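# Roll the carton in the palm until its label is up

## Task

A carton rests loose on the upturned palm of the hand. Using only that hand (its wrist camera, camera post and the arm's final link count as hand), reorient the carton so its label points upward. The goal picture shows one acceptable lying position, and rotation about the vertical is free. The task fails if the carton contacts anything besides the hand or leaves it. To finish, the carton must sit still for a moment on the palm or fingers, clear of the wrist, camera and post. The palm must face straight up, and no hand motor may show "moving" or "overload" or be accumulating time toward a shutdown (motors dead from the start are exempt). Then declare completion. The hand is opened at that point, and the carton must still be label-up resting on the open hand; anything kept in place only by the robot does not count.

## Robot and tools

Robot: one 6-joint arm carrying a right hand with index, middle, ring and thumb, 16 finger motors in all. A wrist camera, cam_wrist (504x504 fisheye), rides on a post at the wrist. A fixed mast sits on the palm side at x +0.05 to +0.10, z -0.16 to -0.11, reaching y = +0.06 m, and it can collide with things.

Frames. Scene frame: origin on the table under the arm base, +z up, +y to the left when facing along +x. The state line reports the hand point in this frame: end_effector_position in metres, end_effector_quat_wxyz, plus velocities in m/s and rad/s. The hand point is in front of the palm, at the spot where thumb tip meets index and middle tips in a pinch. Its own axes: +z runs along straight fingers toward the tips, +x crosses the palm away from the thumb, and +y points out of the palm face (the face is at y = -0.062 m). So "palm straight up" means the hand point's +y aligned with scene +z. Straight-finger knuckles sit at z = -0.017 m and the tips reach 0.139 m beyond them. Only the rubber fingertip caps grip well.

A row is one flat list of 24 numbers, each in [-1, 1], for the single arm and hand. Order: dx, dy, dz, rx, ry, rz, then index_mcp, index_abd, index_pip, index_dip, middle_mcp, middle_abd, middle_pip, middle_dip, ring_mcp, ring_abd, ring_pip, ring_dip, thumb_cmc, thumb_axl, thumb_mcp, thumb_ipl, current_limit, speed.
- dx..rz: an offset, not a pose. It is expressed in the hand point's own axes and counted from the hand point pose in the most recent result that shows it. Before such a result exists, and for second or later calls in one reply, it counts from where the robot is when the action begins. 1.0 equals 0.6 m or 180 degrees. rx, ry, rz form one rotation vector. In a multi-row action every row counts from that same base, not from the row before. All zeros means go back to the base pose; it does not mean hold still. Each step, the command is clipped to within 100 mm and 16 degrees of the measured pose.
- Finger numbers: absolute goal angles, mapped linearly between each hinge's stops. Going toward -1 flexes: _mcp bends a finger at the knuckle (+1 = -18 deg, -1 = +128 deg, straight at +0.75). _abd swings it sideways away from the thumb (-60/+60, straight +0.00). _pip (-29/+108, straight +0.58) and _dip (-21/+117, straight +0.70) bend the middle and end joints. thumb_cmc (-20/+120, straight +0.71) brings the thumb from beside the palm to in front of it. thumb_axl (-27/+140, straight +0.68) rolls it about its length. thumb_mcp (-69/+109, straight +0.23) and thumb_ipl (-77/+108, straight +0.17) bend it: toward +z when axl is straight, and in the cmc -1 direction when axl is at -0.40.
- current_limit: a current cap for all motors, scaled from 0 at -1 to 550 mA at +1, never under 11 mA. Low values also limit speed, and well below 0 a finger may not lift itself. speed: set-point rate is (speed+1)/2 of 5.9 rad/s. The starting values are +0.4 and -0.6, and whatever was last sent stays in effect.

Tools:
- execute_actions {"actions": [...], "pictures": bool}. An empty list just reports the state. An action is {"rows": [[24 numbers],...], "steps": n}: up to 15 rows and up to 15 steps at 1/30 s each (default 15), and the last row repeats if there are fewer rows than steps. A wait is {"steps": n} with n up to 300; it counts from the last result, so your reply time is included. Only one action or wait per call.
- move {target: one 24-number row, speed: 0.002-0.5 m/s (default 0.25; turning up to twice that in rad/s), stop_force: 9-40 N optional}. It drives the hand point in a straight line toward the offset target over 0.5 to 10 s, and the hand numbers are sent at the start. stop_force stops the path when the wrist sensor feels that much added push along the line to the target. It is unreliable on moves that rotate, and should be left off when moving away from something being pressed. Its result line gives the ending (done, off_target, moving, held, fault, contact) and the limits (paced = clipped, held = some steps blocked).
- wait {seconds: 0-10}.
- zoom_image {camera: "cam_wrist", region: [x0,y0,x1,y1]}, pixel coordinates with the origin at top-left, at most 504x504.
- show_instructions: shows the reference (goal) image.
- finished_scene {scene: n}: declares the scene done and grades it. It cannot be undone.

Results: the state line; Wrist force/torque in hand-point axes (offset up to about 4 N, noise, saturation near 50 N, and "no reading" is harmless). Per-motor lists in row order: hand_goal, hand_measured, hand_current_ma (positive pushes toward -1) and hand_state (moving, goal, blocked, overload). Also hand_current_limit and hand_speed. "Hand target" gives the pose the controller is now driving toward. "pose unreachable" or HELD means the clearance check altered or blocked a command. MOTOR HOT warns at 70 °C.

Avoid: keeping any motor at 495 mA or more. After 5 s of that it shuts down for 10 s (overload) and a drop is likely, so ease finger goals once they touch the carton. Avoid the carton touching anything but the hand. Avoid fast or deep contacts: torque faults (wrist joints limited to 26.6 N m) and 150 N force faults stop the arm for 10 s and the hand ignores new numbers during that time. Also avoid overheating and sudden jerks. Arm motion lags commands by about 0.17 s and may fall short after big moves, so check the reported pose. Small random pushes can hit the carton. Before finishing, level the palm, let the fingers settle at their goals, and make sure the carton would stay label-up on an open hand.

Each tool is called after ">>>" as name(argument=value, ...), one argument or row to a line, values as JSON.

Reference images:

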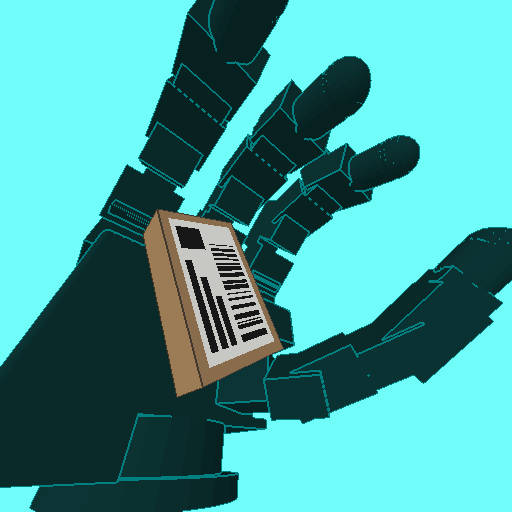

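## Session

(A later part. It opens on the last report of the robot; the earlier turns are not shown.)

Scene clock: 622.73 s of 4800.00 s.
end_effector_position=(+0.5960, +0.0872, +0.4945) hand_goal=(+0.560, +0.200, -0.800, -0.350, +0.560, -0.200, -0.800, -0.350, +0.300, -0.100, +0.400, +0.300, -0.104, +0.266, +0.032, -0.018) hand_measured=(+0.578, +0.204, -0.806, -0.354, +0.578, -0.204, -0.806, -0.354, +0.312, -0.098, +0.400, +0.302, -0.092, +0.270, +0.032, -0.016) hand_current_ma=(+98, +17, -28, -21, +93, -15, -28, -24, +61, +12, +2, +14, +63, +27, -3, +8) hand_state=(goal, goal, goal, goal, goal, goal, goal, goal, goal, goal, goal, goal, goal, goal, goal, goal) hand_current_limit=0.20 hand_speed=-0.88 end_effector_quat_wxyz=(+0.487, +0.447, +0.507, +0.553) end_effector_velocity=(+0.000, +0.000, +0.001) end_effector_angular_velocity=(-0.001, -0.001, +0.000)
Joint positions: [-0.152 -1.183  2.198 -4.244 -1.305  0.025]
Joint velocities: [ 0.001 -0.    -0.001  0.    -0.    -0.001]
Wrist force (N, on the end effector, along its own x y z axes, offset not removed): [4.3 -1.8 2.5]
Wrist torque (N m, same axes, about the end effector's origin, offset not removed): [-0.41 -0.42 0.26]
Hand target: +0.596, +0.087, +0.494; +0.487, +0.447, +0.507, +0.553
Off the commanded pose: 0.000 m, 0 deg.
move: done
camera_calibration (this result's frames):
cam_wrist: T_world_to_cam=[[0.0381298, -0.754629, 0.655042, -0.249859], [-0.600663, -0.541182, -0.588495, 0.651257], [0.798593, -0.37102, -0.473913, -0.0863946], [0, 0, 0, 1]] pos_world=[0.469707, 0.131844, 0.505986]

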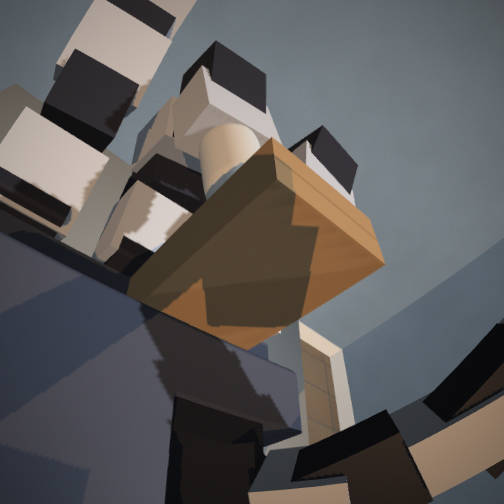

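>>> move(
  target=[0,0,0,0,0,0, 0.55,0.2,-0.97,-0.6, 0.55,-0.2,-0.97,-0.6, 0.3,-0.1,0.4,0.3, -0.104,0.266,0.032,-0.018, 0.2,-0.6],
  speed=0.05,
)

>>> move(
  target=[0,0,0,0,0,0, 0.55,0.2,-0.97,0.0, 0.55,-0.2,-0.97,0.0, 0.3,-0.1,0.4,0.3, -0.104,0.266,0.032,-0.018, 0.1,-0.8],
  speed=0.05,
)

>>> move(
  target=[0,0,0,0,0,0, 0.55,0.2,-0.87,0.0, 0.55,-0.2,-0.87,0.0, 0.3,-0.1,0.4,0.3, -0.104,0.266,0.032,-0.018, 0.1,-0.95],
  speed=0.05,
)

Scene clock: 643.17 s of 4800.00 s.
end_effector_position=(+0.5960, +0.0872, +0.4945) hand_goal=(+0.550, +0.200, -0.970, -0.600, +0.550, -0.200, -0.970, -0.600, +0.300, -0.100, +0.400, +0.300, -0.104, +0.266, +0.032, -0.018) hand_measured=(+0.568, +0.204, -0.968, -0.598, +0.570, -0.204, -0.966, -0.596, +0.312, -0.098, +0.400, +0.302, -0.092, +0.270, +0.032, -0.016) hand_current_ma=(+100, +17, +11, +13, +107, -15, +21, +17, +61, +12, +2, +14, +63, +27, -3, +8) hand_state=(goal, goal, goal, goal, goal, goal, goal, goal, goal, goal, goal, goal, goal, goal, goal, goal) hand_current_limit=0.20 hand_speed=-0.60 end_effector_quat_wxyz=(+0.487, +0.447, +0.507, +0.553) end_effector_velocity=(+0.001, -0.000, -0.001) end_effector_angular_velocity=(-0.000, +0.003, -0.000)
Joint positions: [-0.152 -1.183  2.198 -4.244 -1.305  0.025]
Joint velocities: [ 0.     0.001  0.     0.002 -0.    -0.001]
Wrist force (N, on the end effector, along its own x y z axes, offset not removed): [2.9 1.0 0.4]
Wrist torque (N m, same axes, about the end effector's origin, offset not removed): [0.22 -0.57 0.20]
Hand target: +0.596, +0.087, +0.494; +0.487, +0.447, +0.507, +0.553
Off the commanded pose: 0.000 m, 0 deg.
move: done
camera_calibration (this result's frames):
cam_wrist: T_world_to_cam=[[0.0381293, -0.754629, 0.655042, -0.249859], [-0.600662, -0.541183, -0.588495, 0.651257], [0.798593, -0.37102, -0.473912, -0.0863947], [0, 0, 0, 1]] pos_world=[0.469707, 0.131844, 0.505987]

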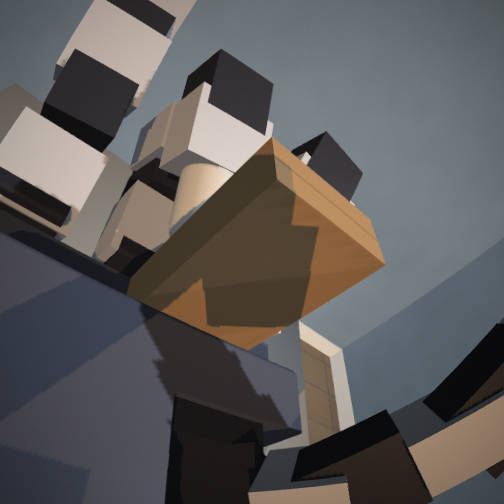

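Scene clock: 643.67 s of 4800.00 s.
end_effector_position=(+0.5960, +0.0872, +0.4945) hand_goal=(+0.550, +0.200, -0.970, +0.000, +0.550, -0.200, -0.970, +0.000, +0.300, -0.100, +0.400, +0.300, -0.104, +0.266, +0.032, -0.018) hand_measured=(+0.568, +0.202, -0.980, -0.560, +0.570, -0.202, -0.976, -0.568, +0.312, -0.098, +0.400, +0.302, -0.092, +0.270, +0.032, -0.016) hand_current_ma=(+101, +11, -49, -303, +106, -7, -32, -303, +61, +12, +2, +14, +63, +27, -3, +8) hand_state=(goal, goal, goal, blocked, goal, goal, goal, blocked, goal, goal, goal, goal, goal, goal, goal, goal) hand_current_limit=0.10 hand_speed=-0.80 end_effector_quat_wxyz=(+0.487, +0.447, +0.507, +0.553) end_effector_velocity=(+0.000, -0.000, -0.001) end_effector_angular_velocity=(+0.003, +0.001, +0.000)
Joint positions: [-0.152 -1.183  2.198 -4.244 -1.305  0.025]
Joint velocities: [-0.     0.001  0.001 -0.001  0.     0.003]
Wrist force (N, on the end effector, along its own x y z axes, offset not removed): [-0.4 1.2 3.0]
Wrist torque (N m, same axes, about the end effector's origin, offset not removed): [-0.14 0.02 -0.18]
Hand target: +0.596, +0.087, +0.494; +0.487, +0.447, +0.507, +0.553
Off the commanded pose: 0.000 m, 0 deg.
move: done
camera_calibration (this result's frames):
cam_wrist: T_world_to_cam=[[0.0381291, -0.754629, 0.655043, -0.249859], [-0.600662, -0.541182, -0.588495, 0.651258], [0.798593, -0.37102, -0.473912, -0.0863948], [0, 0, 0, 1]] pos_world=[0.469707, 0.131844, 0.505987]

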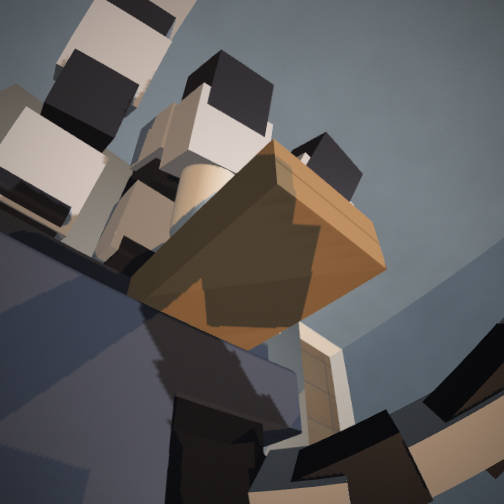

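Scene clock: 648.47 s of 4800.00 s.
end_effector_position=(+0.5960, +0.0872, +0.4945) hand_goal=(+0.550, +0.200, -0.870, +0.000, +0.550, -0.200, -0.870, +0.000, +0.300, -0.100, +0.400, +0.300, -0.104, +0.266, +0.032, -0.018) hand_measured=(+0.568, +0.202, -0.876, -0.004, +0.570, -0.202, -0.882, -0.414, +0.312, -0.098, +0.400, +0.302, -0.092, +0.270, +0.032, -0.016) hand_current_ma=(+96, +11, -30, -21, +109, -7, -66, -302, +61, +12, +2, +14, +63, +27, -3, +8) hand_state=(goal, goal, goal, goal, blocked, goal, goal, blocked, goal, goal, goal, goal, goal, goal, goal, goal) hand_current_limit=0.10 hand_speed=-0.95 end_effector_quat_wxyz=(+0.487, +0.447, +0.507, +0.553) end_effector_velocity=(+0.000, +0.000, +0.000) end_effector_angular_velocity=(-0.000, +0.000, -0.000)
Joint positions: [-0.152 -1.183  2.198 -4.244 -1.305  0.025]
Joint velocities: [ 0.    -0.    -0.001  0.002 -0.    -0.001]
Wrist force (N, on the end effector, along its own x y z axes, offset not removed): [0.6 3.0 3.0]
Wrist torque (N m, same axes, about the end effector's origin, offset not removed): [0.10 -0.10 0.10]
Hand target: +0.596, +0.087, +0.494; +0.487, +0.447, +0.507, +0.553
Off the commanded pose: 0.000 m, 0 deg.
move: done
camera_calibration (this result's frames):
cam_wrist: T_world_to_cam=[[0.038129, -0.754629, 0.655042, -0.249859], [-0.600662, -0.541182, -0.588495, 0.651258], [0.798593, -0.37102, -0.473912, -0.0863948], [0, 0, 0, 1]] pos_world=[0.469707, 0.131844, 0.505987]

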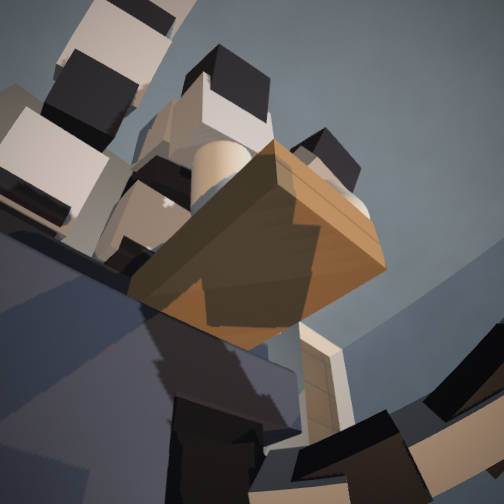

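>>> move(
  target=[0,0,0,0,0,0, 0.58,0.2,-0.75,-0.6, 0.58,-0.2,-0.75,-0.6, 0.3,-0.1,0.4,0.3, -0.5,0.68,0.23,0.17, 0.2,-0.6],
  speed=0.05,
)

Scene clock: 670.83 s of 4800.00 s.
end_effector_position=(+0.5960, +0.0872, +0.4945) hand_goal=(+0.580, +0.200, -0.750, -0.600, +0.580, -0.200, -0.750, -0.600, +0.300, -0.100, +0.400, +0.300, -0.500, +0.680, +0.230, +0.170) hand_measured=(+0.586, +0.202, -0.756, -0.598, +0.586, -0.202, -0.754, -0.598, +0.312, -0.098, +0.400, +0.302, -0.494, +0.678, +0.228, +0.168) hand_current_ma=(+30, +11, -26, +11, +36, -7, -26, +13, +61, +12, +2, +14, +28, -16, -8, -13) hand_state=(goal, goal, goal, goal, goal, goal, goal, goal, goal, goal, goal, goal, goal, goal, goal, goal) hand_current_limit=0.20 hand_speed=-0.60 end_effector_quat_wxyz=(+0.487, +0.447, +0.507, +0.553) end_effector_velocity=(-0.000, +0.000, +0.000) end_effector_angular_velocity=(+0.000, -0.000, +0.000)
Joint positions: [-0.152 -1.183  2.198 -4.244 -1.305  0.025]
Joint velocities: [ 0.    -0.001  0.    -0.    -0.     0.   ]
Wrist force (N, on the end effector, along its own x y z axes, offset not removed): [5.6 -1.8 4.6]
Wrist torque (N m, same axes, about the end effector's origin, offset not removed): [-0.51 -0.74 0.46]
Hand target: +0.596, +0.087, +0.494; +0.487, +0.447, +0.507, +0.553
Off the commanded pose: 0.000 m, 0 deg.
move: done
camera_calibration (this result's frames):
cam_wrist: T_world_to_cam=[[0.038129, -0.754629, 0.655043, -0.249859], [-0.600662, -0.541183, -0.588495, 0.651258], [0.798594, -0.37102, -0.473912, -0.0863949], [0, 0, 0, 1]] pos_world=[0.469707, 0.131844, 0.505987]

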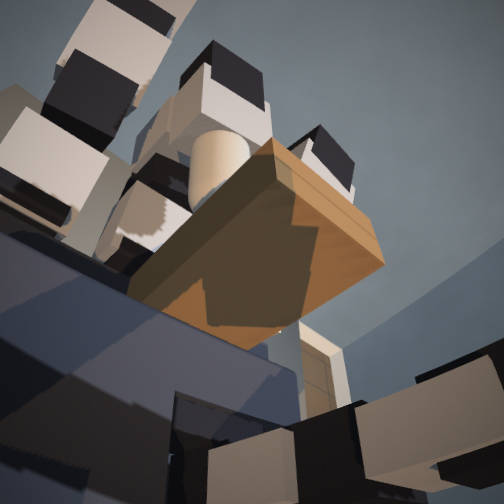

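>>> move(
  target=[0,0,0,0,0,0, 0.58,0.2,-0.75,-0.6, 0.58,-0.2,-0.75,-0.6, 0.3,-0.1,0.4,0.3, -0.85,0.68,-0.05,0.44, 0.2,-0.6],
  speed=0.05,
)

Scene clock: 685.73 s of 4800.00 s.
end_effector_position=(+0.5960, +0.0872, +0.4945) hand_goal=(+0.580, +0.200, -0.750, -0.600, +0.580, -0.200, -0.750, -0.600, +0.300, -0.100, +0.400, +0.300, -0.850, +0.680, -0.050, +0.440) hand_measured=(+0.586, +0.202, -0.756, -0.598, +0.586, -0.202, -0.754, -0.598, +0.312, -0.098, +0.400, +0.302, -0.852, +0.678, -0.050, +0.438) hand_current_ma=(+30, +11, -26, +11, +36, -7, -26, +13, +61, +12, +2, +14, -6, -16, +6, -13) hand_state=(goal, goal, goal, goal, goal, goal, goal, goal, goal, goal, goal, goal, goal, goal, goal, goal) hand_current_limit=0.20 hand_speed=-0.60 end_effector_quat_wxyz=(+0.487, +0.447, +0.507, +0.553) end_effector_velocity=(-0.000, +0.000, -0.000) end_effector_angular_velocity=(+0.001, +0.000, +0.000)
Joint positions: [-0.152 -1.183  2.198 -4.244 -1.305  0.025]
Joint velocities: [ 0.001 -0.     0.001 -0.001 -0.     0.001]
Wrist force (N, on the end effector, along its own x y z axes, offset not removed): [2.6 1.0 2.0]
Wrist torque (N m, same axes, about the end effector's origin, offset not removed): [-0.08 -0.36 0.28]
Hand target: +0.596, +0.087, +0.494; +0.487, +0.447, +0.507, +0.553
Off the commanded pose: 0.000 m, 0 deg.
move: done
camera_calibration (this result's frames):
cam_wrist: T_world_to_cam=[[0.0381294, -0.754629, 0.655042, -0.249859], [-0.600662, -0.541183, -0.588495, 0.651257], [0.798593, -0.37102, -0.473912, -0.0863948], [0, 0, 0, 1]] pos_world=[0.469707, 0.131844, 0.505987]

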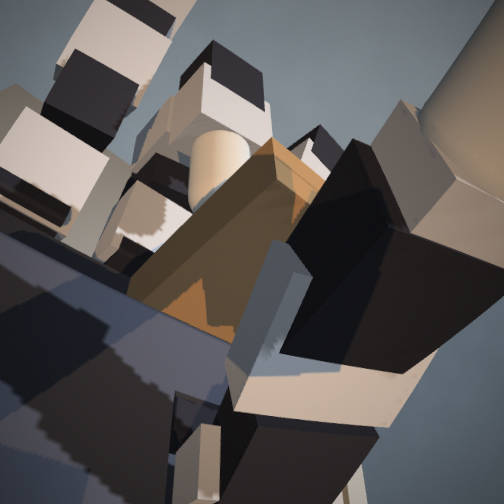

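>>> move(
  target=[0,0,0,0,0,0, 0.58,0.2,-0.75,-0.6, 0.58,-0.2,-0.75,-0.6, 0.3,-0.1,0.4,0.3, -0.85,0.68,-0.25,0.6, 0.0,-0.75],
  speed=0.05,
)

Scene clock: 689.63 s of 4800.00 s.
end_effector_position=(+0.5960, +0.0872, +0.4945) hand_goal=(+0.580, +0.200, -0.750, -0.600, +0.580, -0.200, -0.750, -0.600, +0.300, -0.100, +0.400, +0.300, -0.850, +0.680, -0.250, +0.600) hand_measured=(+0.586, +0.202, -0.756, -0.598, +0.586, -0.202, -0.754, -0.598, +0.312, -0.098, +0.400, +0.302, -0.852, +0.678, -0.250, +0.598) hand_current_ma=(+30, +11, -26, +11, +36, -7, -26, +13, +61, +12, +2, +14, -6, -16, -2, -14) hand_state=(goal, goal, goal, goal, goal, goal, goal, goal, goal, goal, goal, goal, goal, goal, goal, goal) hand_current_limit=0.00 hand_speed=-0.75 end_effector_quat_wxyz=(+0.487, +0.447, +0.507, +0.553) end_effector_velocity=(-0.000, +0.000, +0.001) end_effector_angular_velocity=(-0.000, -0.004, +0.000)
Joint positions: [-0.152 -1.183  2.198 -4.244 -1.305  0.025]
Joint velocities: [ 0.    -0.001 -0.001 -0.001  0.     0.   ]
Wrist force (N, on the end effector, along its own x y z axes, offset not removed): [2.5 -2.8 3.1]
Wrist torque (N m, same axes, about the end effector's origin, offset not removed): [-0.43 -0.53 0.00]
Hand target: +0.596, +0.087, +0.494; +0.487, +0.447, +0.507, +0.553
Off the commanded pose: 0.000 m, 0 deg.
move: done
camera_calibration (this result's frames):
cam_wrist: T_world_to_cam=[[0.0381292, -0.754629, 0.655042, -0.249859], [-0.600662, -0.541182, -0.588495, 0.651258], [0.798593, -0.37102, -0.473912, -0.0863948], [0, 0, 0, 1]] pos_world=[0.469707, 0.131844, 0.505987]

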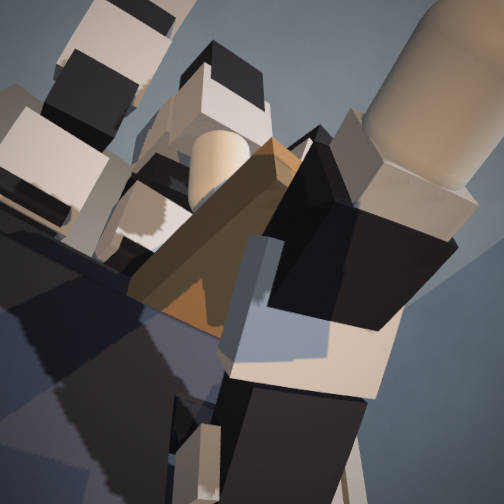

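>>> move(
  target=[0,0,0,0,0,0, 0.58,0.2,-0.75,-0.6, 0.58,-0.2,-0.75,-0.6, 0.3,-0.1,0.4,0.3, -0.85,0.68,-0.45,0.75, 0.0,-0.8],
  speed=0.05,
)

Scene clock: 693.57 s of 4800.00 s.
end_effector_position=(+0.5960, +0.0872, +0.4945) hand_goal=(+0.580, +0.200, -0.750, -0.600, +0.580, -0.200, -0.750, -0.600, +0.300, -0.100, +0.400, +0.300, -0.850, +0.680, -0.450, +0.750) hand_measured=(+0.586, +0.202, -0.756, -0.598, +0.586, -0.202, -0.754, -0.598, +0.312, -0.098, +0.400, +0.302, -0.852, +0.678, -0.422, +0.754) hand_current_ma=(+30, +11, -26, +11, +36, -7, -26, +13, +61, +12, +2, +14, -6, -17, +208, +22) hand_state=(goal, goal, goal, goal, goal, goal, goal, goal, goal, goal, goal, goal, goal, goal, blocked, goal) hand_current_limit=0.00 hand_speed=-0.80 end_effector_quat_wxyz=(+0.487, +0.447, +0.507, +0.553) end_effector_velocity=(-0.001, +0.001, +0.001) end_effector_angular_velocity=(-0.001, -0.003, +0.001)
Joint positions: [-0.152 -1.183  2.198 -4.244 -1.305  0.025]
Joint velocities: [ 0.001 -0.002  0.    -0.001  0.    -0.   ]
Wrist force (N, on the end effector, along its own x y z axes, offset not removed): [3.3 0.5 -0.4]
Wrist torque (N m, same axes, about the end effector's origin, offset not removed): [-0.07 -0.26 0.20]
Hand target: +0.596, +0.087, +0.494; +0.487, +0.447, +0.507, +0.553
Off the commanded pose: 0.000 m, 0 deg.
move: done
camera_calibration (this result's frames):
cam_wrist: T_world_to_cam=[[0.038129, -0.754629, 0.655043, -0.249859], [-0.600662, -0.541182, -0.588495, 0.651258], [0.798593, -0.37102, -0.473912, -0.0863948], [0, 0, 0, 1]] pos_world=[0.469707, 0.131844, 0.505987]

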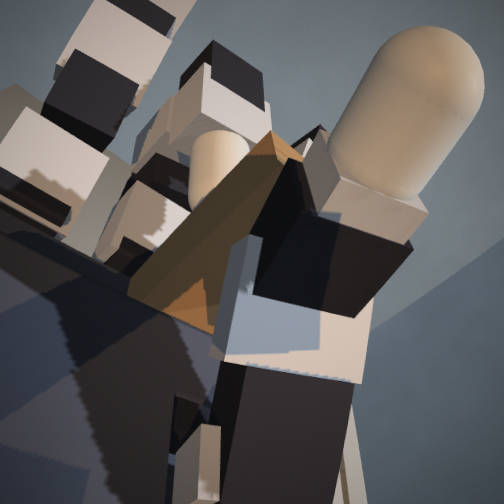

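>>> move(
  target=[0,0,0,0,0,0, 0.55,0.2,-0.97,-0.6, 0.55,-0.2,-0.97,-0.6, 0.3,-0.1,0.4,0.3, -0.85,0.68,-0.415,0.75, 0.2,-0.6],
  speed=0.05,
)

>>> move(
  target=[0,0,0,0,0,0, 0.55,0.2,-0.97,-0.2, 0.55,-0.2,-0.97,-0.2, 0.3,-0.1,0.4,0.3, -0.85,0.68,-0.415,0.75, 0.2,-0.85],
  speed=0.05,
)

Scene clock: 699.93 s of 4800.00 s.
end_effector_position=(+0.5960, +0.0872, +0.4945) hand_goal=(+0.550, +0.200, -0.970, -0.600, +0.550, -0.200, -0.970, -0.600, +0.300, -0.100, +0.400, +0.300, -0.850, +0.680, -0.414, +0.750) hand_measured=(+0.570, +0.202, -0.920, -0.596, +0.572, -0.202, -0.906, -0.594, +0.312, -0.098, +0.400, +0.302, -0.852, +0.676, -0.414, +0.752) hand_current_ma=(+107, +11, +255, +17, +123, -7, +328, +33, +61, +12, +2, +14, -6, -19, +6, +19) hand_state=(goal, goal, blocked, goal, blocked, goal, blocked, goal, goal, goal, goal, goal, goal, goal, goal, goal) hand_current_limit=0.20 hand_speed=-0.60 end_effector_quat_wxyz=(+0.487, +0.447, +0.507, +0.553) end_effector_velocity=(-0.000, +0.000, -0.000) end_effector_angular_velocity=(+0.000, -0.001, +0.000)
Joint positions: [-0.152 -1.183  2.198 -4.244 -1.305  0.025]
Joint velocities: [ 0.     0.     0.001 -0.002  0.     0.   ]
Wrist force (N, on the end effector, along its own x y z axes, offset not removed): [-0.5 2.1 4.8]
Wrist torque (N m, same axes, about the end effector's origin, offset not removed): [-0.19 -0.04 -0.04]
Hand target: +0.596, +0.087, +0.494; +0.487, +0.447, +0.507, +0.553
Off the commanded pose: 0.000 m, 0 deg.
move: done
camera_calibration (this result's frames):
cam_wrist: T_world_to_cam=[[0.0381291, -0.754629, 0.655043, -0.249859], [-0.600662, -0.541182, -0.588495, 0.651258], [0.798593, -0.37102, -0.473912, -0.0863948], [0, 0, 0, 1]] pos_world=[0.469707, 0.131844, 0.505987]

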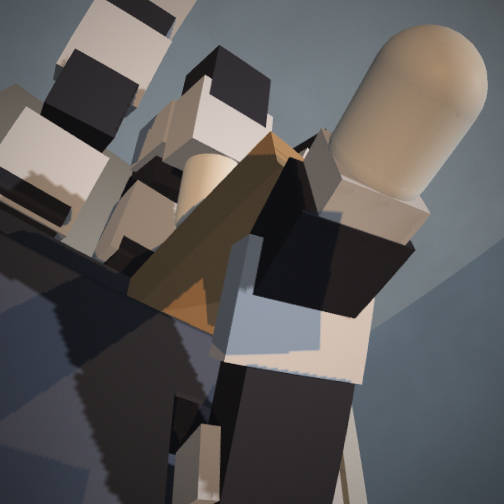

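Scene clock: 700.47 s of 4800.00 s.
end_effector_position=(+0.5960, +0.0872, +0.4945) hand_goal=(+0.550, +0.200, -0.970, -0.200, +0.550, -0.200, -0.970, -0.200, +0.300, -0.100, +0.400, +0.300, -0.850, +0.680, -0.414, +0.750) hand_measured=(+0.590, +0.200, -0.950, -0.544, +0.592, -0.194, -0.934, -0.550, +0.312, -0.098, +0.400, +0.302, -0.852, +0.672, -0.404, +0.750) hand_current_ma=(+210, +4, +105, -330, +222, +25, +189, -330, +61, +12, +2, +14, -15, -49, +77, -1) hand_state=(blocked, goal, blocked, blocked, blocked, goal, blocked, blocked, goal, goal, goal, goal, goal, goal, goal, goal) hand_current_limit=0.20 hand_speed=-0.85 end_effector_quat_wxyz=(+0.487, +0.447, +0.507, +0.553) end_effector_velocity=(-0.000, -0.000, +0.000) end_effector_angular_velocity=(-0.000, -0.002, +0.000)
Joint positions: [-0.152 -1.183  2.198 -4.244 -1.305  0.025]
Joint velocities: [-0.     0.001 -0.    -0.002  0.001  0.   ]
Wrist force (N, on the end effector, along its own x y z axes, offset not removed): [1.7 2.2 0.3]
Wrist torque (N m, same axes, about the end effector's origin, offset not removed): [0.31 -0.06 0.27]
Hand target: +0.596, +0.087, +0.494; +0.487, +0.447, +0.507, +0.553
Off the commanded pose: 0.000 m, 0 deg.
move: done
camera_calibration (this result's frames):
cam_wrist: T_world_to_cam=[[0.0381292, -0.754629, 0.655043, -0.249859], [-0.600662, -0.541182, -0.588495, 0.651257], [0.798593, -0.37102, -0.473912, -0.0863947], [0, 0, 0, 1]] pos_world=[0.469707, 0.131844, 0.505987]

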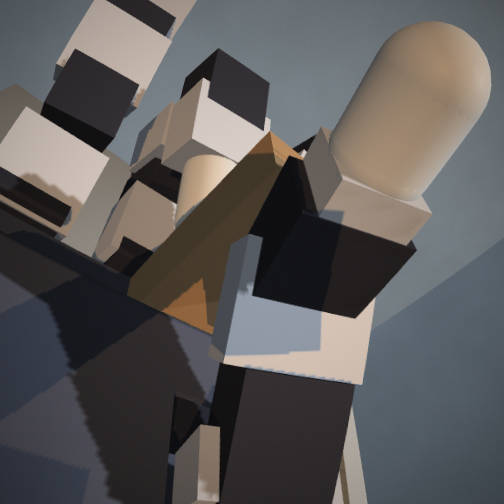

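>>> move(
  target=[0,0,0,0,0,0, 0.55,0.2,-0.85,-0.2, 0.55,-0.2,-0.85,-0.2, 0.3,-0.1,0.4,0.3, -0.85,0.68,-0.43,0.75, 0.2,-0.93],
  speed=0.05,
)

Scene clock: 713.30 s of 4800.00 s.
end_effector_position=(+0.5960, +0.0872, +0.4945) hand_goal=(+0.550, +0.200, -0.850, -0.200, +0.550, -0.200, -0.850, -0.200, +0.300, -0.100, +0.400, +0.300, -0.850, +0.680, -0.430, +0.750) hand_measured=(+0.586, +0.212, -0.852, -0.220, +0.592, -0.214, -0.852, -0.256, +0.312, -0.098, +0.400, +0.302, -0.848, +0.680, -0.390, +0.752) hand_current_ma=(+190, +49, -13, -107, +226, -65, -9, -286, +61, +12, +2, +14, +13, -2, +283, +12) hand_state=(blocked, goal, goal, goal, blocked, goal, goal, blocked, goal, goal, goal, goal, goal, goal, blocked, goal) hand_current_limit=0.20 hand_speed=-0.93 end_effector_quat_wxyz=(+0.487, +0.447, +0.507, +0.553) end_effector_velocity=(+0.000, +0.000, +0.000) end_effector_angular_velocity=(+0.000, -0.000, +0.001)
Joint positions: [-0.152 -1.183  2.198 -4.244 -1.305  0.025]
Joint velocities: [ 0.001 -0.    -0.001  0.001 -0.     0.   ]
Wrist force (N, on the end effector, along its own x y z axes, offset not removed): [5.0 -1.1 1.1]
Wrist torque (N m, same axes, about the end effector's origin, offset not removed): [-0.23 -0.58 0.21]
Hand target: +0.596, +0.087, +0.494; +0.487, +0.447, +0.507, +0.553
Off the commanded pose: 0.000 m, 0 deg.
move: done
camera_calibration (this result's frames):
cam_wrist: T_world_to_cam=[[0.0381291, -0.754629, 0.655042, -0.249859], [-0.600662, -0.541182, -0.588495, 0.651257], [0.798593, -0.37102, -0.473912, -0.0863948], [0, 0, 0, 1]] pos_world=[0.469707, 0.131844, 0.505987]

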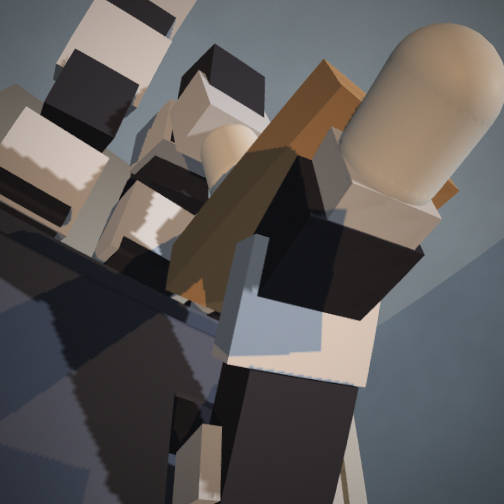

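>>> zoom_image(
  camera="cam_wrist",
  region=[90, 40, 470, 400],
)

Region (90, 40, 470, 400) of cam_wrist's 504x504 image, scaled by 1.326, with more detail than that image has; it fills the top 477 rows of this view, and the rest is white.

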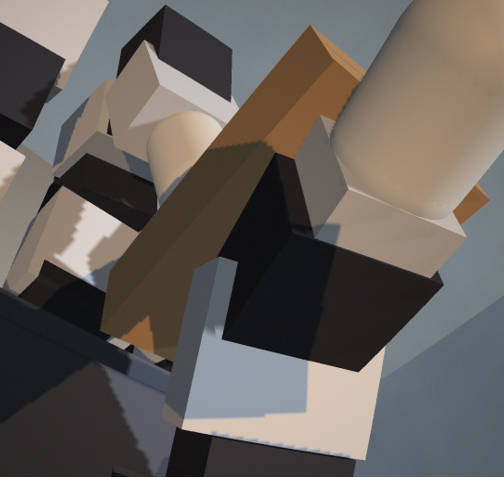

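>>> move(
  target=[0,0,0,0,0,0, 0.42,0.2,-0.85,-0.2, 0.42,-0.2,-0.85,-0.2, 0.3,-0.1,0.4,0.3, -0.85,0.68,-0.27,0.62, 0.2,-0.92],
  speed=0.05,
)

Scene clock: 732.17 s of 4800.00 s.
end_effector_position=(+0.5960, +0.0872, +0.4945) hand_goal=(+0.420, +0.200, -0.850, -0.200, +0.420, -0.200, -0.850, -0.200, +0.300, -0.100, +0.400, +0.300, -0.850, +0.680, -0.270, +0.620) hand_measured=(+0.458, +0.212, -0.844, -0.202, +0.502, -0.214, -0.846, -0.214, +0.312, -0.098, +0.400, +0.302, -0.850, +0.680, -0.262, +0.616) hand_current_ma=(+200, +50, +33, -16, +330, -62, +17, -75, +61, +12, +2, +14, -1, +0, +55, -22) hand_state=(blocked, goal, goal, goal, blocked, goal, goal, goal, goal, goal, goal, goal, goal, goal, goal, goal) hand_current_limit=0.20 hand_speed=-0.92 end_effector_quat_wxyz=(+0.487, +0.447, +0.507, +0.553) end_effector_velocity=(-0.000, +0.001, +0.000) end_effector_angular_velocity=(+0.001, -0.000, +0.002)
Joint positions: [-0.152 -1.183  2.198 -4.244 -1.305  0.025]
Joint velocities: [ 0.001 -0.001  0.001  0.     0.001  0.001]
Wrist force (N, on the end effector, along its own x y z axes, offset not removed): [5.8 -2.5 2.5]
Wrist torque (N m, same axes, about the end effector's origin, offset not removed): [-0.66 -0.81 0.40]
Hand target: +0.596, +0.087, +0.494; +0.487, +0.447, +0.507, +0.553
Off the commanded pose: 0.000 m, 0 deg.
move: done
camera_calibration (this result's frames):
cam_wrist: T_world_to_cam=[[0.0381292, -0.754629, 0.655042, -0.249859], [-0.600662, -0.541182, -0.588495, 0.651258], [0.798593, -0.37102, -0.473912, -0.0863947], [0, 0, 0, 1]] pos_world=[0.469707, 0.131844, 0.505987]

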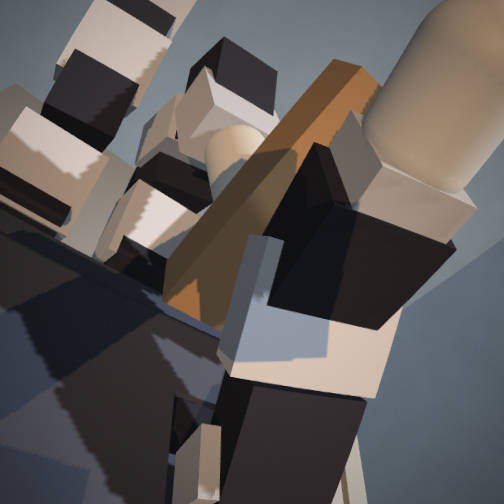

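>>> execute_actions(
  actions=[],
)

Scene clock: 744.50 s of 4800.00 s.
end_effector_position=(+0.5960, +0.0872, +0.4945) hand_goal=(+0.420, +0.200, -0.850, -0.200, +0.420, -0.200, -0.850, -0.200, +0.300, -0.100, +0.400, +0.300, -0.850, +0.680, -0.270, +0.620) hand_measured=(+0.458, +0.212, -0.844, -0.202, +0.502, -0.214, -0.846, -0.214, +0.312, -0.098, +0.400, +0.302, -0.850, +0.680, -0.262, +0.616) hand_current_ma=(+200, +50, +33, -16, +330, -62, +18, -75, +61, +12, +2, +14, -1, +0, +55, -22) hand_state=(blocked, goal, goal, goal, blocked, goal, goal, goal, goal, goal, goal, goal, goal, goal, goal, goal) hand_current_limit=0.20 hand_speed=-0.92 end_effector_quat_wxyz=(+0.487, +0.447, +0.507, +0.553) end_effector_velocity=(+0.001, -0.000, -0.001) end_effector_angular_velocity=(+0.000, +0.002, -0.000)
Joint positions: [-0.152 -1.183  2.198 -4.244 -1.305  0.025]
Joint velocities: [-0.     0.002 -0.     0.001  0.    -0.   ]
Wrist force (N, on the end effector, along its own x y z axes, offset not removed): [0.0 4.0 2.3]
Wrist torque (N m, same axes, about the end effector's origin, offset not removed): [0.38 -0.03 0.11]
Hand target: +0.596, +0.087, +0.494; +0.487, +0.447, +0.507, +0.553
Off the commanded pose: 0.000 m, 0 deg.
Steps of this call (steps 1 to 370: nothing new was sent). Readings (end_effector_position | what the end effector reports):
1: (+0.5960, +0.0872, +0.4945) | hand_goal=(+0.420, +0.200, -0.850, -0.200, +0.420, -0.200, -0.850, -0.200, +0.300, -0.100, +0.400, +0.300, -0.850, +0.680, -0.270, +0.620) hand_measured=(+0.458, +0.212, -0.844, -0.202, +0.502, -0.214, -0.846, -0.214, +0.312, -0.098, +0.400, +0.302, -0.850, +0.680, -0.262, +0.616) hand_current_ma=(+200, +50, +33, -16, +330, -62, +17, -75, +61, +12, +2, +14, -1, +0, +55, -22) hand_state=(blocked, goal, goal, goal, blocked, goal, goal, goal, goal, goal, goal, goal, goal, goal, goal, goal) hand_current_limit=0.20 hand_speed=-0.92
2: (+0.5960, +0.0872, +0.4945) | hand_goal=(+0.420, +0.200, -0.850, -0.200, +0.420, -0.200, -0.850, -0.200, +0.300, -0.100, +0.400, +0.300, -0.850, +0.680, -0.270, +0.620) hand_measured=(+0.458, +0.212, -0.844, -0.202, +0.502, -0.214, -0.846, -0.214, +0.312, -0.098, +0.400, +0.302, -0.850, +0.680, -0.262, +0.616) hand_current_ma=(+200, +50, +33, -16, +330, -62, +17, -75, +61, +12, +2, +14, -1, +0, +55, -22) hand_state=(blocked, goal, goal, goal, blocked, goal, goal, goal, goal, goal, goal, goal, goal, goal, goal, goal) hand_current_limit=0.20 hand_speed=-0.92
4: (+0.5960, +0.0872, +0.4945) | hand_goal=(+0.420, +0.200, -0.850, -0.200, +0.420, -0.200, -0.850, -0.200, +0.300, -0.100, +0.400, +0.300, -0.850, +0.680, -0.270, +0.620) hand_measured=(+0.458, +0.212, -0.844, -0.202, +0.502, -0.214, -0.846, -0.214, +0.312, -0.098, +0.400, +0.302, -0.850, +0.680, -0.262, +0.616) hand_current_ma=(+200, +50, +33, -16, +330, -62, +17, -75, +61, +12, +2, +14, -1, +0, +55, -22) hand_state=(blocked, goal, goal, goal, blocked, goal, goal, goal, goal, goal, goal, goal, goal, goal, goal, goal) hand_current_limit=0.20 hand_speed=-0.92
8: (+0.5960, +0.0872, +0.4945) | hand_goal=(+0.420, +0.200, -0.850, -0.200, +0.420, -0.200, -0.850, -0.200, +0.300, -0.100, +0.400, +0.300, -0.850, +0.680, -0.270, +0.620) hand_measured=(+0.458, +0.212, -0.844, -0.202, +0.502, -0.214, -0.846, -0.214, +0.312, -0.098, +0.400, +0.302, -0.850, +0.680, -0.262, +0.616) hand_current_ma=(+200, +50, +33, -16, +330, -62, +17, -75, +61, +12, +2, +14, -1, +0, +55, -22) hand_state=(blocked, goal, goal, goal, blocked, goal, goal, goal, goal, goal, goal, goal, goal, goal, goal, goal) hand_current_limit=0.20 hand_speed=-0.92
370: the state above
camera_calibration (this result's frames):
cam_wrist: T_world_to_cam=[[0.038129, -0.754629, 0.655043, -0.249859], [-0.600662, -0.541183, -0.588495, 0.651258], [0.798593, -0.37102, -0.473912, -0.0863949], [0, 0, 0, 1]] pos_world=[0.469707, 0.131844, 0.505987]

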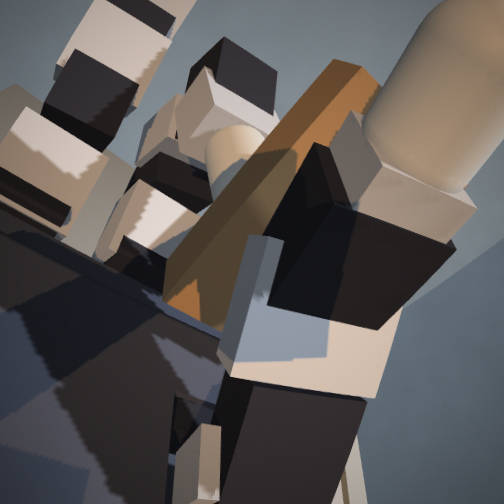

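>>> move(
  target=[0,0,0,0,0,0, 0.38,0.2,-0.85,-0.3, 0.42,-0.2,-0.85,-0.3, 0.3,-0.1,0.4,0.3, -0.85,0.68,-0.12,0.52, 0.2,-0.93],
  speed=0.05,
)

Scene clock: 747.93 s of 4800.00 s.
end_effector_position=(+0.5960, +0.0872, +0.4945) hand_goal=(+0.380, +0.200, -0.850, -0.300, +0.420, -0.200, -0.850, -0.300, +0.300, -0.100, +0.400, +0.300, -0.850, +0.680, -0.120, +0.520) hand_measured=(+0.396, +0.204, -0.850, -0.298, +0.436, -0.204, -0.852, -0.298, +0.312, -0.098, +0.400, +0.302, -0.852, +0.678, -0.124, +0.522) hand_current_ma=(+85, +16, -5, +11, +87, -16, -8, +13, +61, +12, +2, +14, -8, -12, -35, +15) hand_state=(goal, goal, goal, goal, goal, goal, goal, goal, goal, goal, goal, goal, goal, goal, goal, goal) hand_current_limit=0.20 hand_speed=-0.93 end_effector_quat_wxyz=(+0.487, +0.447, +0.507, +0.553) end_effector_velocity=(-0.000, +0.001, +0.001) end_effector_angular_velocity=(-0.002, -0.002, +0.001)
Joint positions: [-0.152 -1.183  2.198 -4.244 -1.305  0.025]
Joint velocities: [ 0.001 -0.001 -0.    -0.     0.    -0.002]
Wrist force (N, on the end effector, along its own x y z axes, offset not removed): [1.5 -3.6 4.7]
Wrist torque (N m, same axes, about the end effector's origin, offset not removed): [-1.17 -0.40 0.02]
Hand target: +0.596, +0.087, +0.494; +0.487, +0.447, +0.507, +0.553
Off the commanded pose: 0.000 m, 0 deg.
move: done
camera_calibration (this result's frames):
cam_wrist: T_world_to_cam=[[0.0381325, -0.75463, 0.655042, -0.249859], [-0.600665, -0.541182, -0.588492, 0.651256], [0.798591, -0.37102, -0.473916, -0.0863915], [0, 0, 0, 1]] pos_world=[0.469706, 0.131844, 0.505985]

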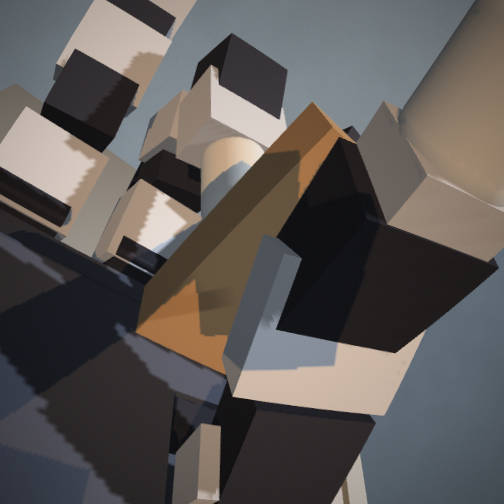

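>>> zoom_image(
  camera="cam_wrist",
  region=[90, 60, 420, 400],
)

Region (90, 60, 420, 400) of cam_wrist's 504x504 image, scaled by 1.482, with more detail than that image has; it fills the left 489 columns of this view, and the rest is white.

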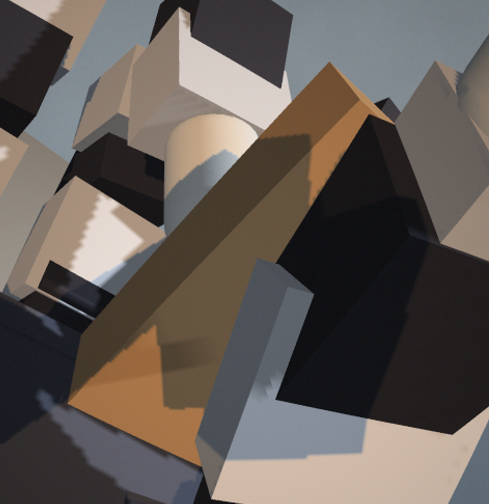

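>>> move(
  target=[0,0,0,0,0,0, 0.33,0.2,-0.75,-0.25, 0.36,-0.2,-0.75,-0.25, 0.3,-0.1,0.4,0.3, -0.85,0.68,-0.05,0.47, 0.2,-0.93],
  speed=0.05,
)

Scene clock: 796.60 s of 4800.00 s.
end_effector_position=(+0.5960, +0.0872, +0.4945) hand_goal=(+0.330, +0.200, -0.750, -0.250, +0.360, -0.200, -0.750, -0.250, +0.300, -0.100, +0.400, +0.300, -0.850, +0.680, -0.050, +0.470) hand_measured=(+0.346, +0.204, -0.756, -0.254, +0.376, -0.204, -0.756, -0.254, +0.312, -0.098, +0.400, +0.302, -0.852, +0.678, -0.054, +0.472) hand_current_ma=(+81, +16, -34, -20, +83, -15, -33, -24, +61, +12, +2, +14, -8, -12, -29, +17) hand_state=(goal, goal, goal, goal, goal, goal, goal, goal, goal, goal, goal, goal, goal, goal, goal, goal) hand_current_limit=0.20 hand_speed=-0.93 end_effector_quat_wxyz=(+0.487, +0.447, +0.507, +0.553) end_effector_velocity=(-0.000, +0.001, +0.000) end_effector_angular_velocity=(-0.002, -0.001, +0.000)
Joint positions: [-0.152 -1.183  2.198 -4.244 -1.305  0.025]
Joint velocities: [ 0.001 -0.     0.    -0.    -0.    -0.002]
Wrist force (N, on the end effector, along its own x y z axes, offset not removed): [3.9 -1.7 2.7]
Wrist torque (N m, same axes, about the end effector's origin, offset not removed): [-0.47 -0.65 0.31]
Hand target: +0.596, +0.087, +0.494; +0.487, +0.447, +0.507, +0.553
Off the commanded pose: 0.000 m, 0 deg.
move: done
camera_calibration (this result's frames):
cam_wrist: T_world_to_cam=[[0.0381289, -0.754629, 0.655043, -0.249859], [-0.600662, -0.541182, -0.588496, 0.651258], [0.798594, -0.37102, -0.473912, -0.086395], [0, 0, 0, 1]] pos_world=[0.469707, 0.131844, 0.505987]

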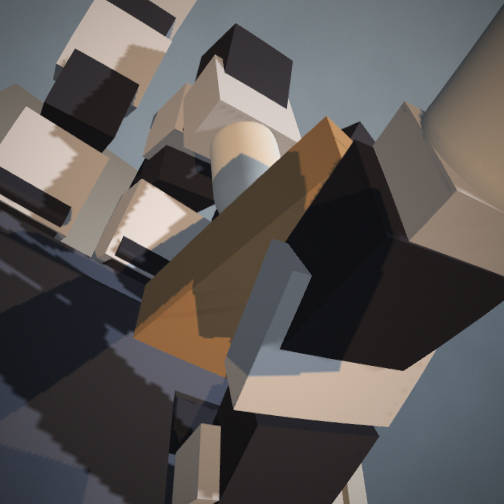

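>>> move(
  target=[0,0,0,0,0,0, 0.25,0.2,-0.68,-0.22, 0.28,-0.2,-0.68,-0.22, 0.3,-0.1,0.4,0.3, -0.85,0.68,0.05,0.38, 0.2,-0.93],
  speed=0.05,
)

Scene clock: 800.60 s of 4800.00 s.
end_effector_position=(+0.5960, +0.0872, +0.4945) hand_goal=(+0.250, +0.200, -0.680, -0.220, +0.280, -0.200, -0.680, -0.220, +0.300, -0.100, +0.400, +0.300, -0.850, +0.680, +0.050, +0.380) hand_measured=(+0.264, +0.204, -0.686, -0.224, +0.294, -0.204, -0.686, -0.224, +0.312, -0.098, +0.400, +0.302, -0.852, +0.678, +0.048, +0.382) hand_current_ma=(+76, +16, -34, -20, +79, -15, -33, -24, +61, +12, +2, +14, -8, -12, -21, +17) hand_state=(goal, goal, goal, goal, goal, goal, goal, goal, goal, goal, goal, goal, goal, goal, goal, goal) hand_current_limit=0.20 hand_speed=-0.93 end_effector_quat_wxyz=(+0.487, +0.447, +0.507, +0.553) end_effector_velocity=(-0.000, -0.000, +0.001) end_effector_angular_velocity=(+0.000, -0.001, -0.000)
Joint positions: [-0.152 -1.183  2.198 -4.244 -1.305  0.025]
Joint velocities: [-0.    -0.001 -0.     0.001  0.     0.   ]
Wrist force (N, on the end effector, along its own x y z axes, offset not removed): [-0.1 2.6 3.9]
Wrist torque (N m, same axes, about the end effector's origin, offset not removed): [-0.22 0.03 0.13]
Hand target: +0.596, +0.087, +0.494; +0.487, +0.447, +0.507, +0.553
Off the commanded pose: 0.000 m, 0 deg.
move: done
camera_calibration (this result's frames):
cam_wrist: T_world_to_cam=[[0.0381286, -0.754629, 0.655043, -0.249859], [-0.600662, -0.541182, -0.588496, 0.651258], [0.798594, -0.37102, -0.473911, -0.0863951], [0, 0, 0, 1]] pos_world=[0.469707, 0.131844, 0.505987]

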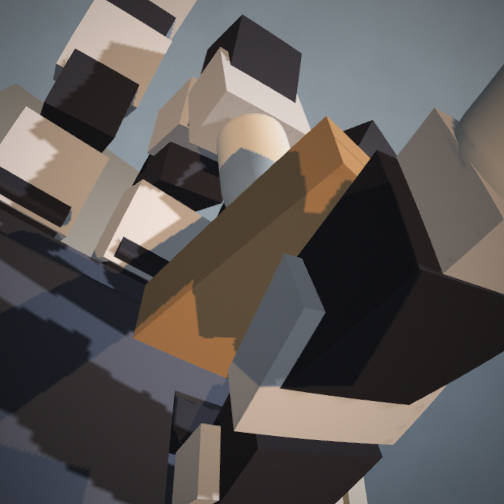

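>>> move(
  target=[0,0,0,-0.022,0,0, 0.17,0.2,-0.62,-0.2, 0.2,-0.2,-0.62,-0.2, 0.3,-0.1,0.4,0.3, -0.85,0.68,0.1,0.33, 0.2,-0.93],
  speed=0.03,
)

Scene clock: 818.83 s of 4800.00 s.
end_effector_position=(+0.5960, +0.0872, +0.4945) hand_goal=(+0.170, +0.200, -0.620, -0.200, +0.200, -0.200, -0.620, -0.200, +0.300, -0.100, +0.400, +0.300, -0.850, +0.680, +0.100, +0.330) hand_measured=(+0.182, +0.204, -0.626, -0.204, +0.212, -0.204, -0.624, -0.204, +0.312, -0.098, +0.400, +0.302, -0.852, +0.678, +0.098, +0.332) hand_current_ma=(+64, +16, -33, -20, +68, -15, -25, -20, +61, +12, +2, +14, -8, -12, -13, +18) hand_state=(goal, goal, goal, goal, goal, goal, goal, goal, goal, goal, goal, goal, goal, goal, goal, goal) hand_current_limit=0.20 hand_speed=-0.93 end_effector_quat_wxyz=(+0.502, +0.430, +0.487, +0.570) end_effector_velocity=(+0.000, +0.000, -0.001) end_effector_angular_velocity=(+0.001, -0.008, +0.000)
Joint positions: [-0.146 -1.127  2.162 -4.336 -1.313  0.043]
Joint velocities: [ 0.001  0.008 -0.005 -0.012 -0.001  0.003]
Wrist force (N, on the end effector, along its own x y z axes, offset not removed): [-0.1 0.3 2.2]
Wrist torque (N m, same axes, about the end effector's origin, offset not removed): [-0.13 0.03 -0.28]
Hand target: +0.596, +0.087, +0.494; +0.502, +0.430, +0.487, +0.571
Off the commanded pose: 0.000 m, 0 deg.
move: done
camera_calibration (this result's frames):
cam_wrist: T_world_to_cam=[[-0.00610713, -0.760313, 0.649528, -0.220269], [-0.559327, -0.535832, -0.632485, 0.647891], [0.828924, -0.367161, -0.421992, -0.130471], [0, 0, 0, 1]] pos_world=[0.469188, 0.131784, 0.497794]

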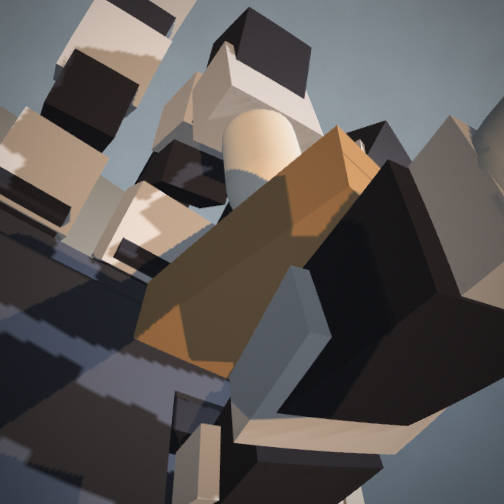

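>>> move(
  target=[0,0,0,0,0,0, 0.07,0.2,-0.56,-0.2, 0.1,-0.2,-0.56,-0.2, 0.3,-0.1,0.4,0.3, -0.85,0.68,0.13,0.3, 0.2,-0.93],
  speed=0.05,
)

Scene clock: 821.63 s of 4800.00 s.
end_effector_position=(+0.5960, +0.0872, +0.4945) hand_goal=(+0.070, +0.200, -0.560, -0.200, +0.100, -0.200, -0.560, -0.200, +0.300, -0.100, +0.400, +0.300, -0.850, +0.680, +0.130, +0.300) hand_measured=(+0.080, +0.204, -0.568, -0.204, +0.110, -0.204, -0.566, -0.204, +0.312, -0.098, +0.400, +0.302, -0.852, +0.678, +0.128, +0.302) hand_current_ma=(+52, +16, -36, -20, +59, -15, -34, -20, +61, +12, +2, +14, -8, -12, -8, +18) hand_state=(goal, goal, goal, goal, goal, goal, goal, goal, goal, goal, goal, goal, goal, goal, goal, goal) hand_current_limit=0.20 hand_speed=-0.93 end_effector_quat_wxyz=(+0.502, +0.430, +0.487, +0.570) end_effector_velocity=(+0.000, -0.000, +0.000) end_effector_angular_velocity=(+0.002, -0.000, -0.000)
Joint positions: [-0.146 -1.127  2.162 -4.336 -1.313  0.043]
Joint velocities: [-0.     0.001 -0.001 -0.    -0.     0.002]
Wrist force (N, on the end effector, along its own x y z axes, offset not removed): [2.0 0.2 3.2]
Wrist torque (N m, same axes, about the end effector's origin, offset not removed): [-0.53 -0.29 0.21]
Hand target: +0.596, +0.087, +0.494; +0.502, +0.430, +0.487, +0.570
Off the commanded pose: 0.000 m, 0 deg.
move: done
camera_calibration (this result's frames):
cam_wrist: T_world_to_cam=[[-0.00605972, -0.760322, 0.649518, -0.220262], [-0.559312, -0.535851, -0.632482, 0.647891], [0.828935, -0.367116, -0.42201, -0.130468], [0, 0, 0, 1]] pos_world=[0.469188, 0.131806, 0.497785]

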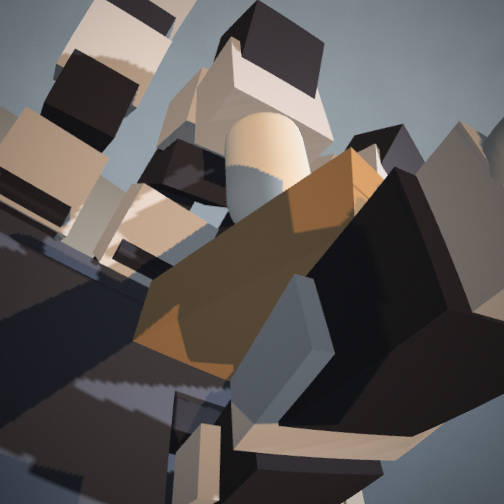

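>>> move(
  target=[0,0,0,0,0,0, -0.03,0.2,-0.52,-0.2, 0.0,-0.2,-0.52,-0.2, 0.3,-0.1,0.4,0.3, -0.85,0.68,0.23,0.2, 0.2,-0.93],
  speed=0.05,
)

Scene clock: 826.43 s of 4800.00 s.
end_effector_position=(+0.5960, +0.0872, +0.4945) hand_goal=(-0.030, +0.200, -0.520, -0.200, +0.000, -0.200, -0.520, -0.200, +0.300, -0.100, +0.400, +0.300, -0.850, +0.680, +0.230, +0.200) hand_measured=(-0.018, +0.204, -0.520, -0.202, +0.022, -0.204, -0.514, -0.198, +0.312, -0.098, +0.400, +0.302, -0.852, +0.678, +0.230, +0.202) hand_current_ma=(+66, +16, -2, -7, +120, -15, +29, +12, +61, +12, +2, +14, -9, -11, +5, +20) hand_state=(goal, goal, goal, goal, blocked, goal, goal, goal, goal, goal, goal, goal, goal, goal, goal, goal) hand_current_limit=0.20 hand_speed=-0.93 end_effector_quat_wxyz=(+0.502, +0.430, +0.487, +0.570) end_effector_velocity=(+0.000, -0.000, -0.000) end_effector_angular_velocity=(-0.000, +0.001, -0.001)
Joint positions: [-0.146 -1.127  2.162 -4.336 -1.313  0.043]
Joint velocities: [-0.    -0.     0.     0.001 -0.001 -0.   ]
Wrist force (N, on the end effector, along its own x y z axes, offset not removed): [4.5 0.2 3.5]
Wrist torque (N m, same axes, about the end effector's origin, offset not removed): [-0.54 -0.68 0.38]
Hand target: +0.596, +0.087, +0.494; +0.502, +0.430, +0.487, +0.570
Off the commanded pose: 0.000 m, 0 deg.
move: done
camera_calibration (this result's frames):
cam_wrist: T_world_to_cam=[[-0.00610407, -0.760314, 0.649528, -0.220269], [-0.559326, -0.535834, -0.632484, 0.647891], [0.828925, -0.367158, -0.421992, -0.130471], [0, 0, 0, 1]] pos_world=[0.469188, 0.131785, 0.497794]

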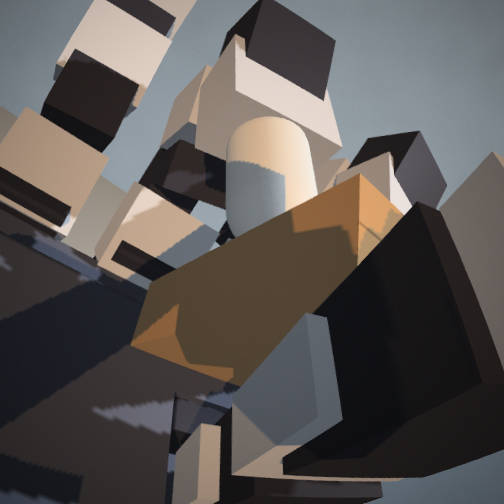

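>>> move(
  target=[0,0,0,0,0,0, -0.03,0.2,-0.52,-0.2, 0.0,-0.2,-0.52,-0.2, 0.3,-0.1,0.4,0.3, -0.85,0.68,0.4,0.15, 0.2,-0.93],
  speed=0.05,
)

Scene clock: 832.97 s of 4800.00 s.
end_effector_position=(+0.5960, +0.0872, +0.4945) hand_goal=(-0.030, +0.200, -0.520, -0.200, +0.000, -0.200, -0.520, -0.200, +0.300, -0.100, +0.400, +0.300, -0.850, +0.680, +0.400, +0.150) hand_measured=(-0.022, +0.204, -0.520, -0.202, +0.008, -0.204, -0.520, -0.198, +0.312, -0.098, +0.400, +0.302, -0.852, +0.678, +0.400, +0.152) hand_current_ma=(+40, +16, -2, -7, +44, -15, +2, +12, +61, +12, +2, +14, -9, -11, +6, +19) hand_state=(goal, goal, goal, goal, goal, goal, goal, goal, goal, goal, goal, goal, goal, goal, goal, goal) hand_current_limit=0.20 hand_speed=-0.93 end_effector_quat_wxyz=(+0.502, +0.430, +0.487, +0.570) end_effector_velocity=(-0.001, -0.000, +0.001) end_effector_angular_velocity=(+0.000, -0.002, +0.000)
Joint positions: [-0.146 -1.127  2.162 -4.336 -1.313  0.043]
Joint velocities: [-0.    -0.002  0.    -0.001  0.     0.001]
Wrist force (N, on the end effector, along its own x y z axes, offset not removed): [-1.6 4.9 1.3]
Wrist torque (N m, same axes, about the end effector's origin, offset not removed): [0.36 0.28 0.01]
Hand target: +0.596, +0.087, +0.494; +0.502, +0.430, +0.487, +0.570
Off the commanded pose: 0.000 m, 0 deg.
move: done
camera_calibration (this result's frames):
cam_wrist: T_world_to_cam=[[-0.00609021, -0.760315, 0.649526, -0.220267], [-0.559337, -0.535833, -0.632475, 0.647887], [0.828918, -0.367156, -0.422009, -0.130468], [0, 0, 0, 1]] pos_world=[0.469193, 0.131785, 0.497783]

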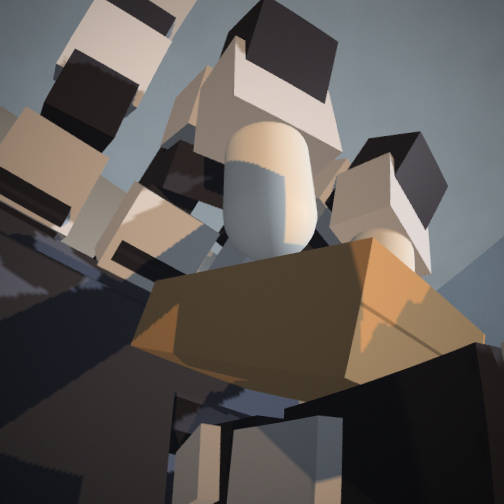

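>>> move(
  target=[0,0,0,0,0,0, -0.03,0.2,-0.52,-0.2, 0.0,-0.2,-0.52,-0.2, 0.3,-0.1,0.4,0.3, -0.85,0.68,0.62,0.15, 0.2,-0.92],
  speed=0.05,
)

Scene clock: 837.20 s of 4800.00 s.
end_effector_position=(+0.5960, +0.0872, +0.4945) hand_goal=(-0.030, +0.200, -0.520, -0.200, +0.000, -0.200, -0.520, -0.200, +0.300, -0.100, +0.400, +0.300, -0.850, +0.680, +0.620, +0.150) hand_measured=(-0.022, +0.204, -0.520, -0.202, +0.008, -0.204, -0.520, -0.198, +0.312, -0.098, +0.400, +0.302, -0.852, +0.680, +0.622, +0.152) hand_current_ma=(+40, +16, -2, -7, +44, -15, +2, +12, +61, +12, +2, +14, -9, -5, +17, +19) hand_state=(goal, goal, goal, goal, goal, goal, goal, goal, goal, goal, goal, goal, goal, goal, goal, goal) hand_current_limit=0.20 hand_speed=-0.92 end_effector_quat_wxyz=(+0.502, +0.430, +0.487, +0.570) end_effector_velocity=(+0.000, -0.001, -0.001) end_effector_angular_velocity=(+0.000, +0.000, -0.001)
Joint positions: [-0.146 -1.127  2.162 -4.336 -1.313  0.043]
Joint velocities: [-0.001  0.002 -0.    -0.001 -0.001  0.   ]
Wrist force (N, on the end effector, along its own x y z axes, offset not removed): [2.1 3.5 1.8]
Wrist torque (N m, same axes, about the end effector's origin, offset not removed): [0.12 -0.48 0.09]
Hand target: +0.596, +0.087, +0.494; +0.502, +0.430, +0.487, +0.570
Off the commanded pose: 0.000 m, 0 deg.
move: done
camera_calibration (this result's frames):
cam_wrist: T_world_to_cam=[[-0.00610413, -0.760313, 0.649528, -0.220268], [-0.559325, -0.535834, -0.632485, 0.64789], [0.828926, -0.367158, -0.421992, -0.130472], [0, 0, 0, 1]] pos_world=[0.469188, 0.131785, 0.497792]

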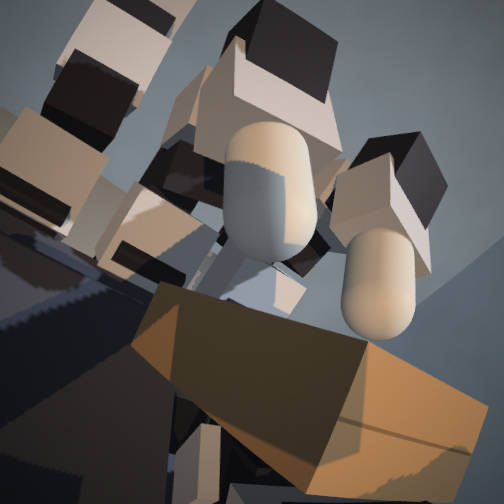

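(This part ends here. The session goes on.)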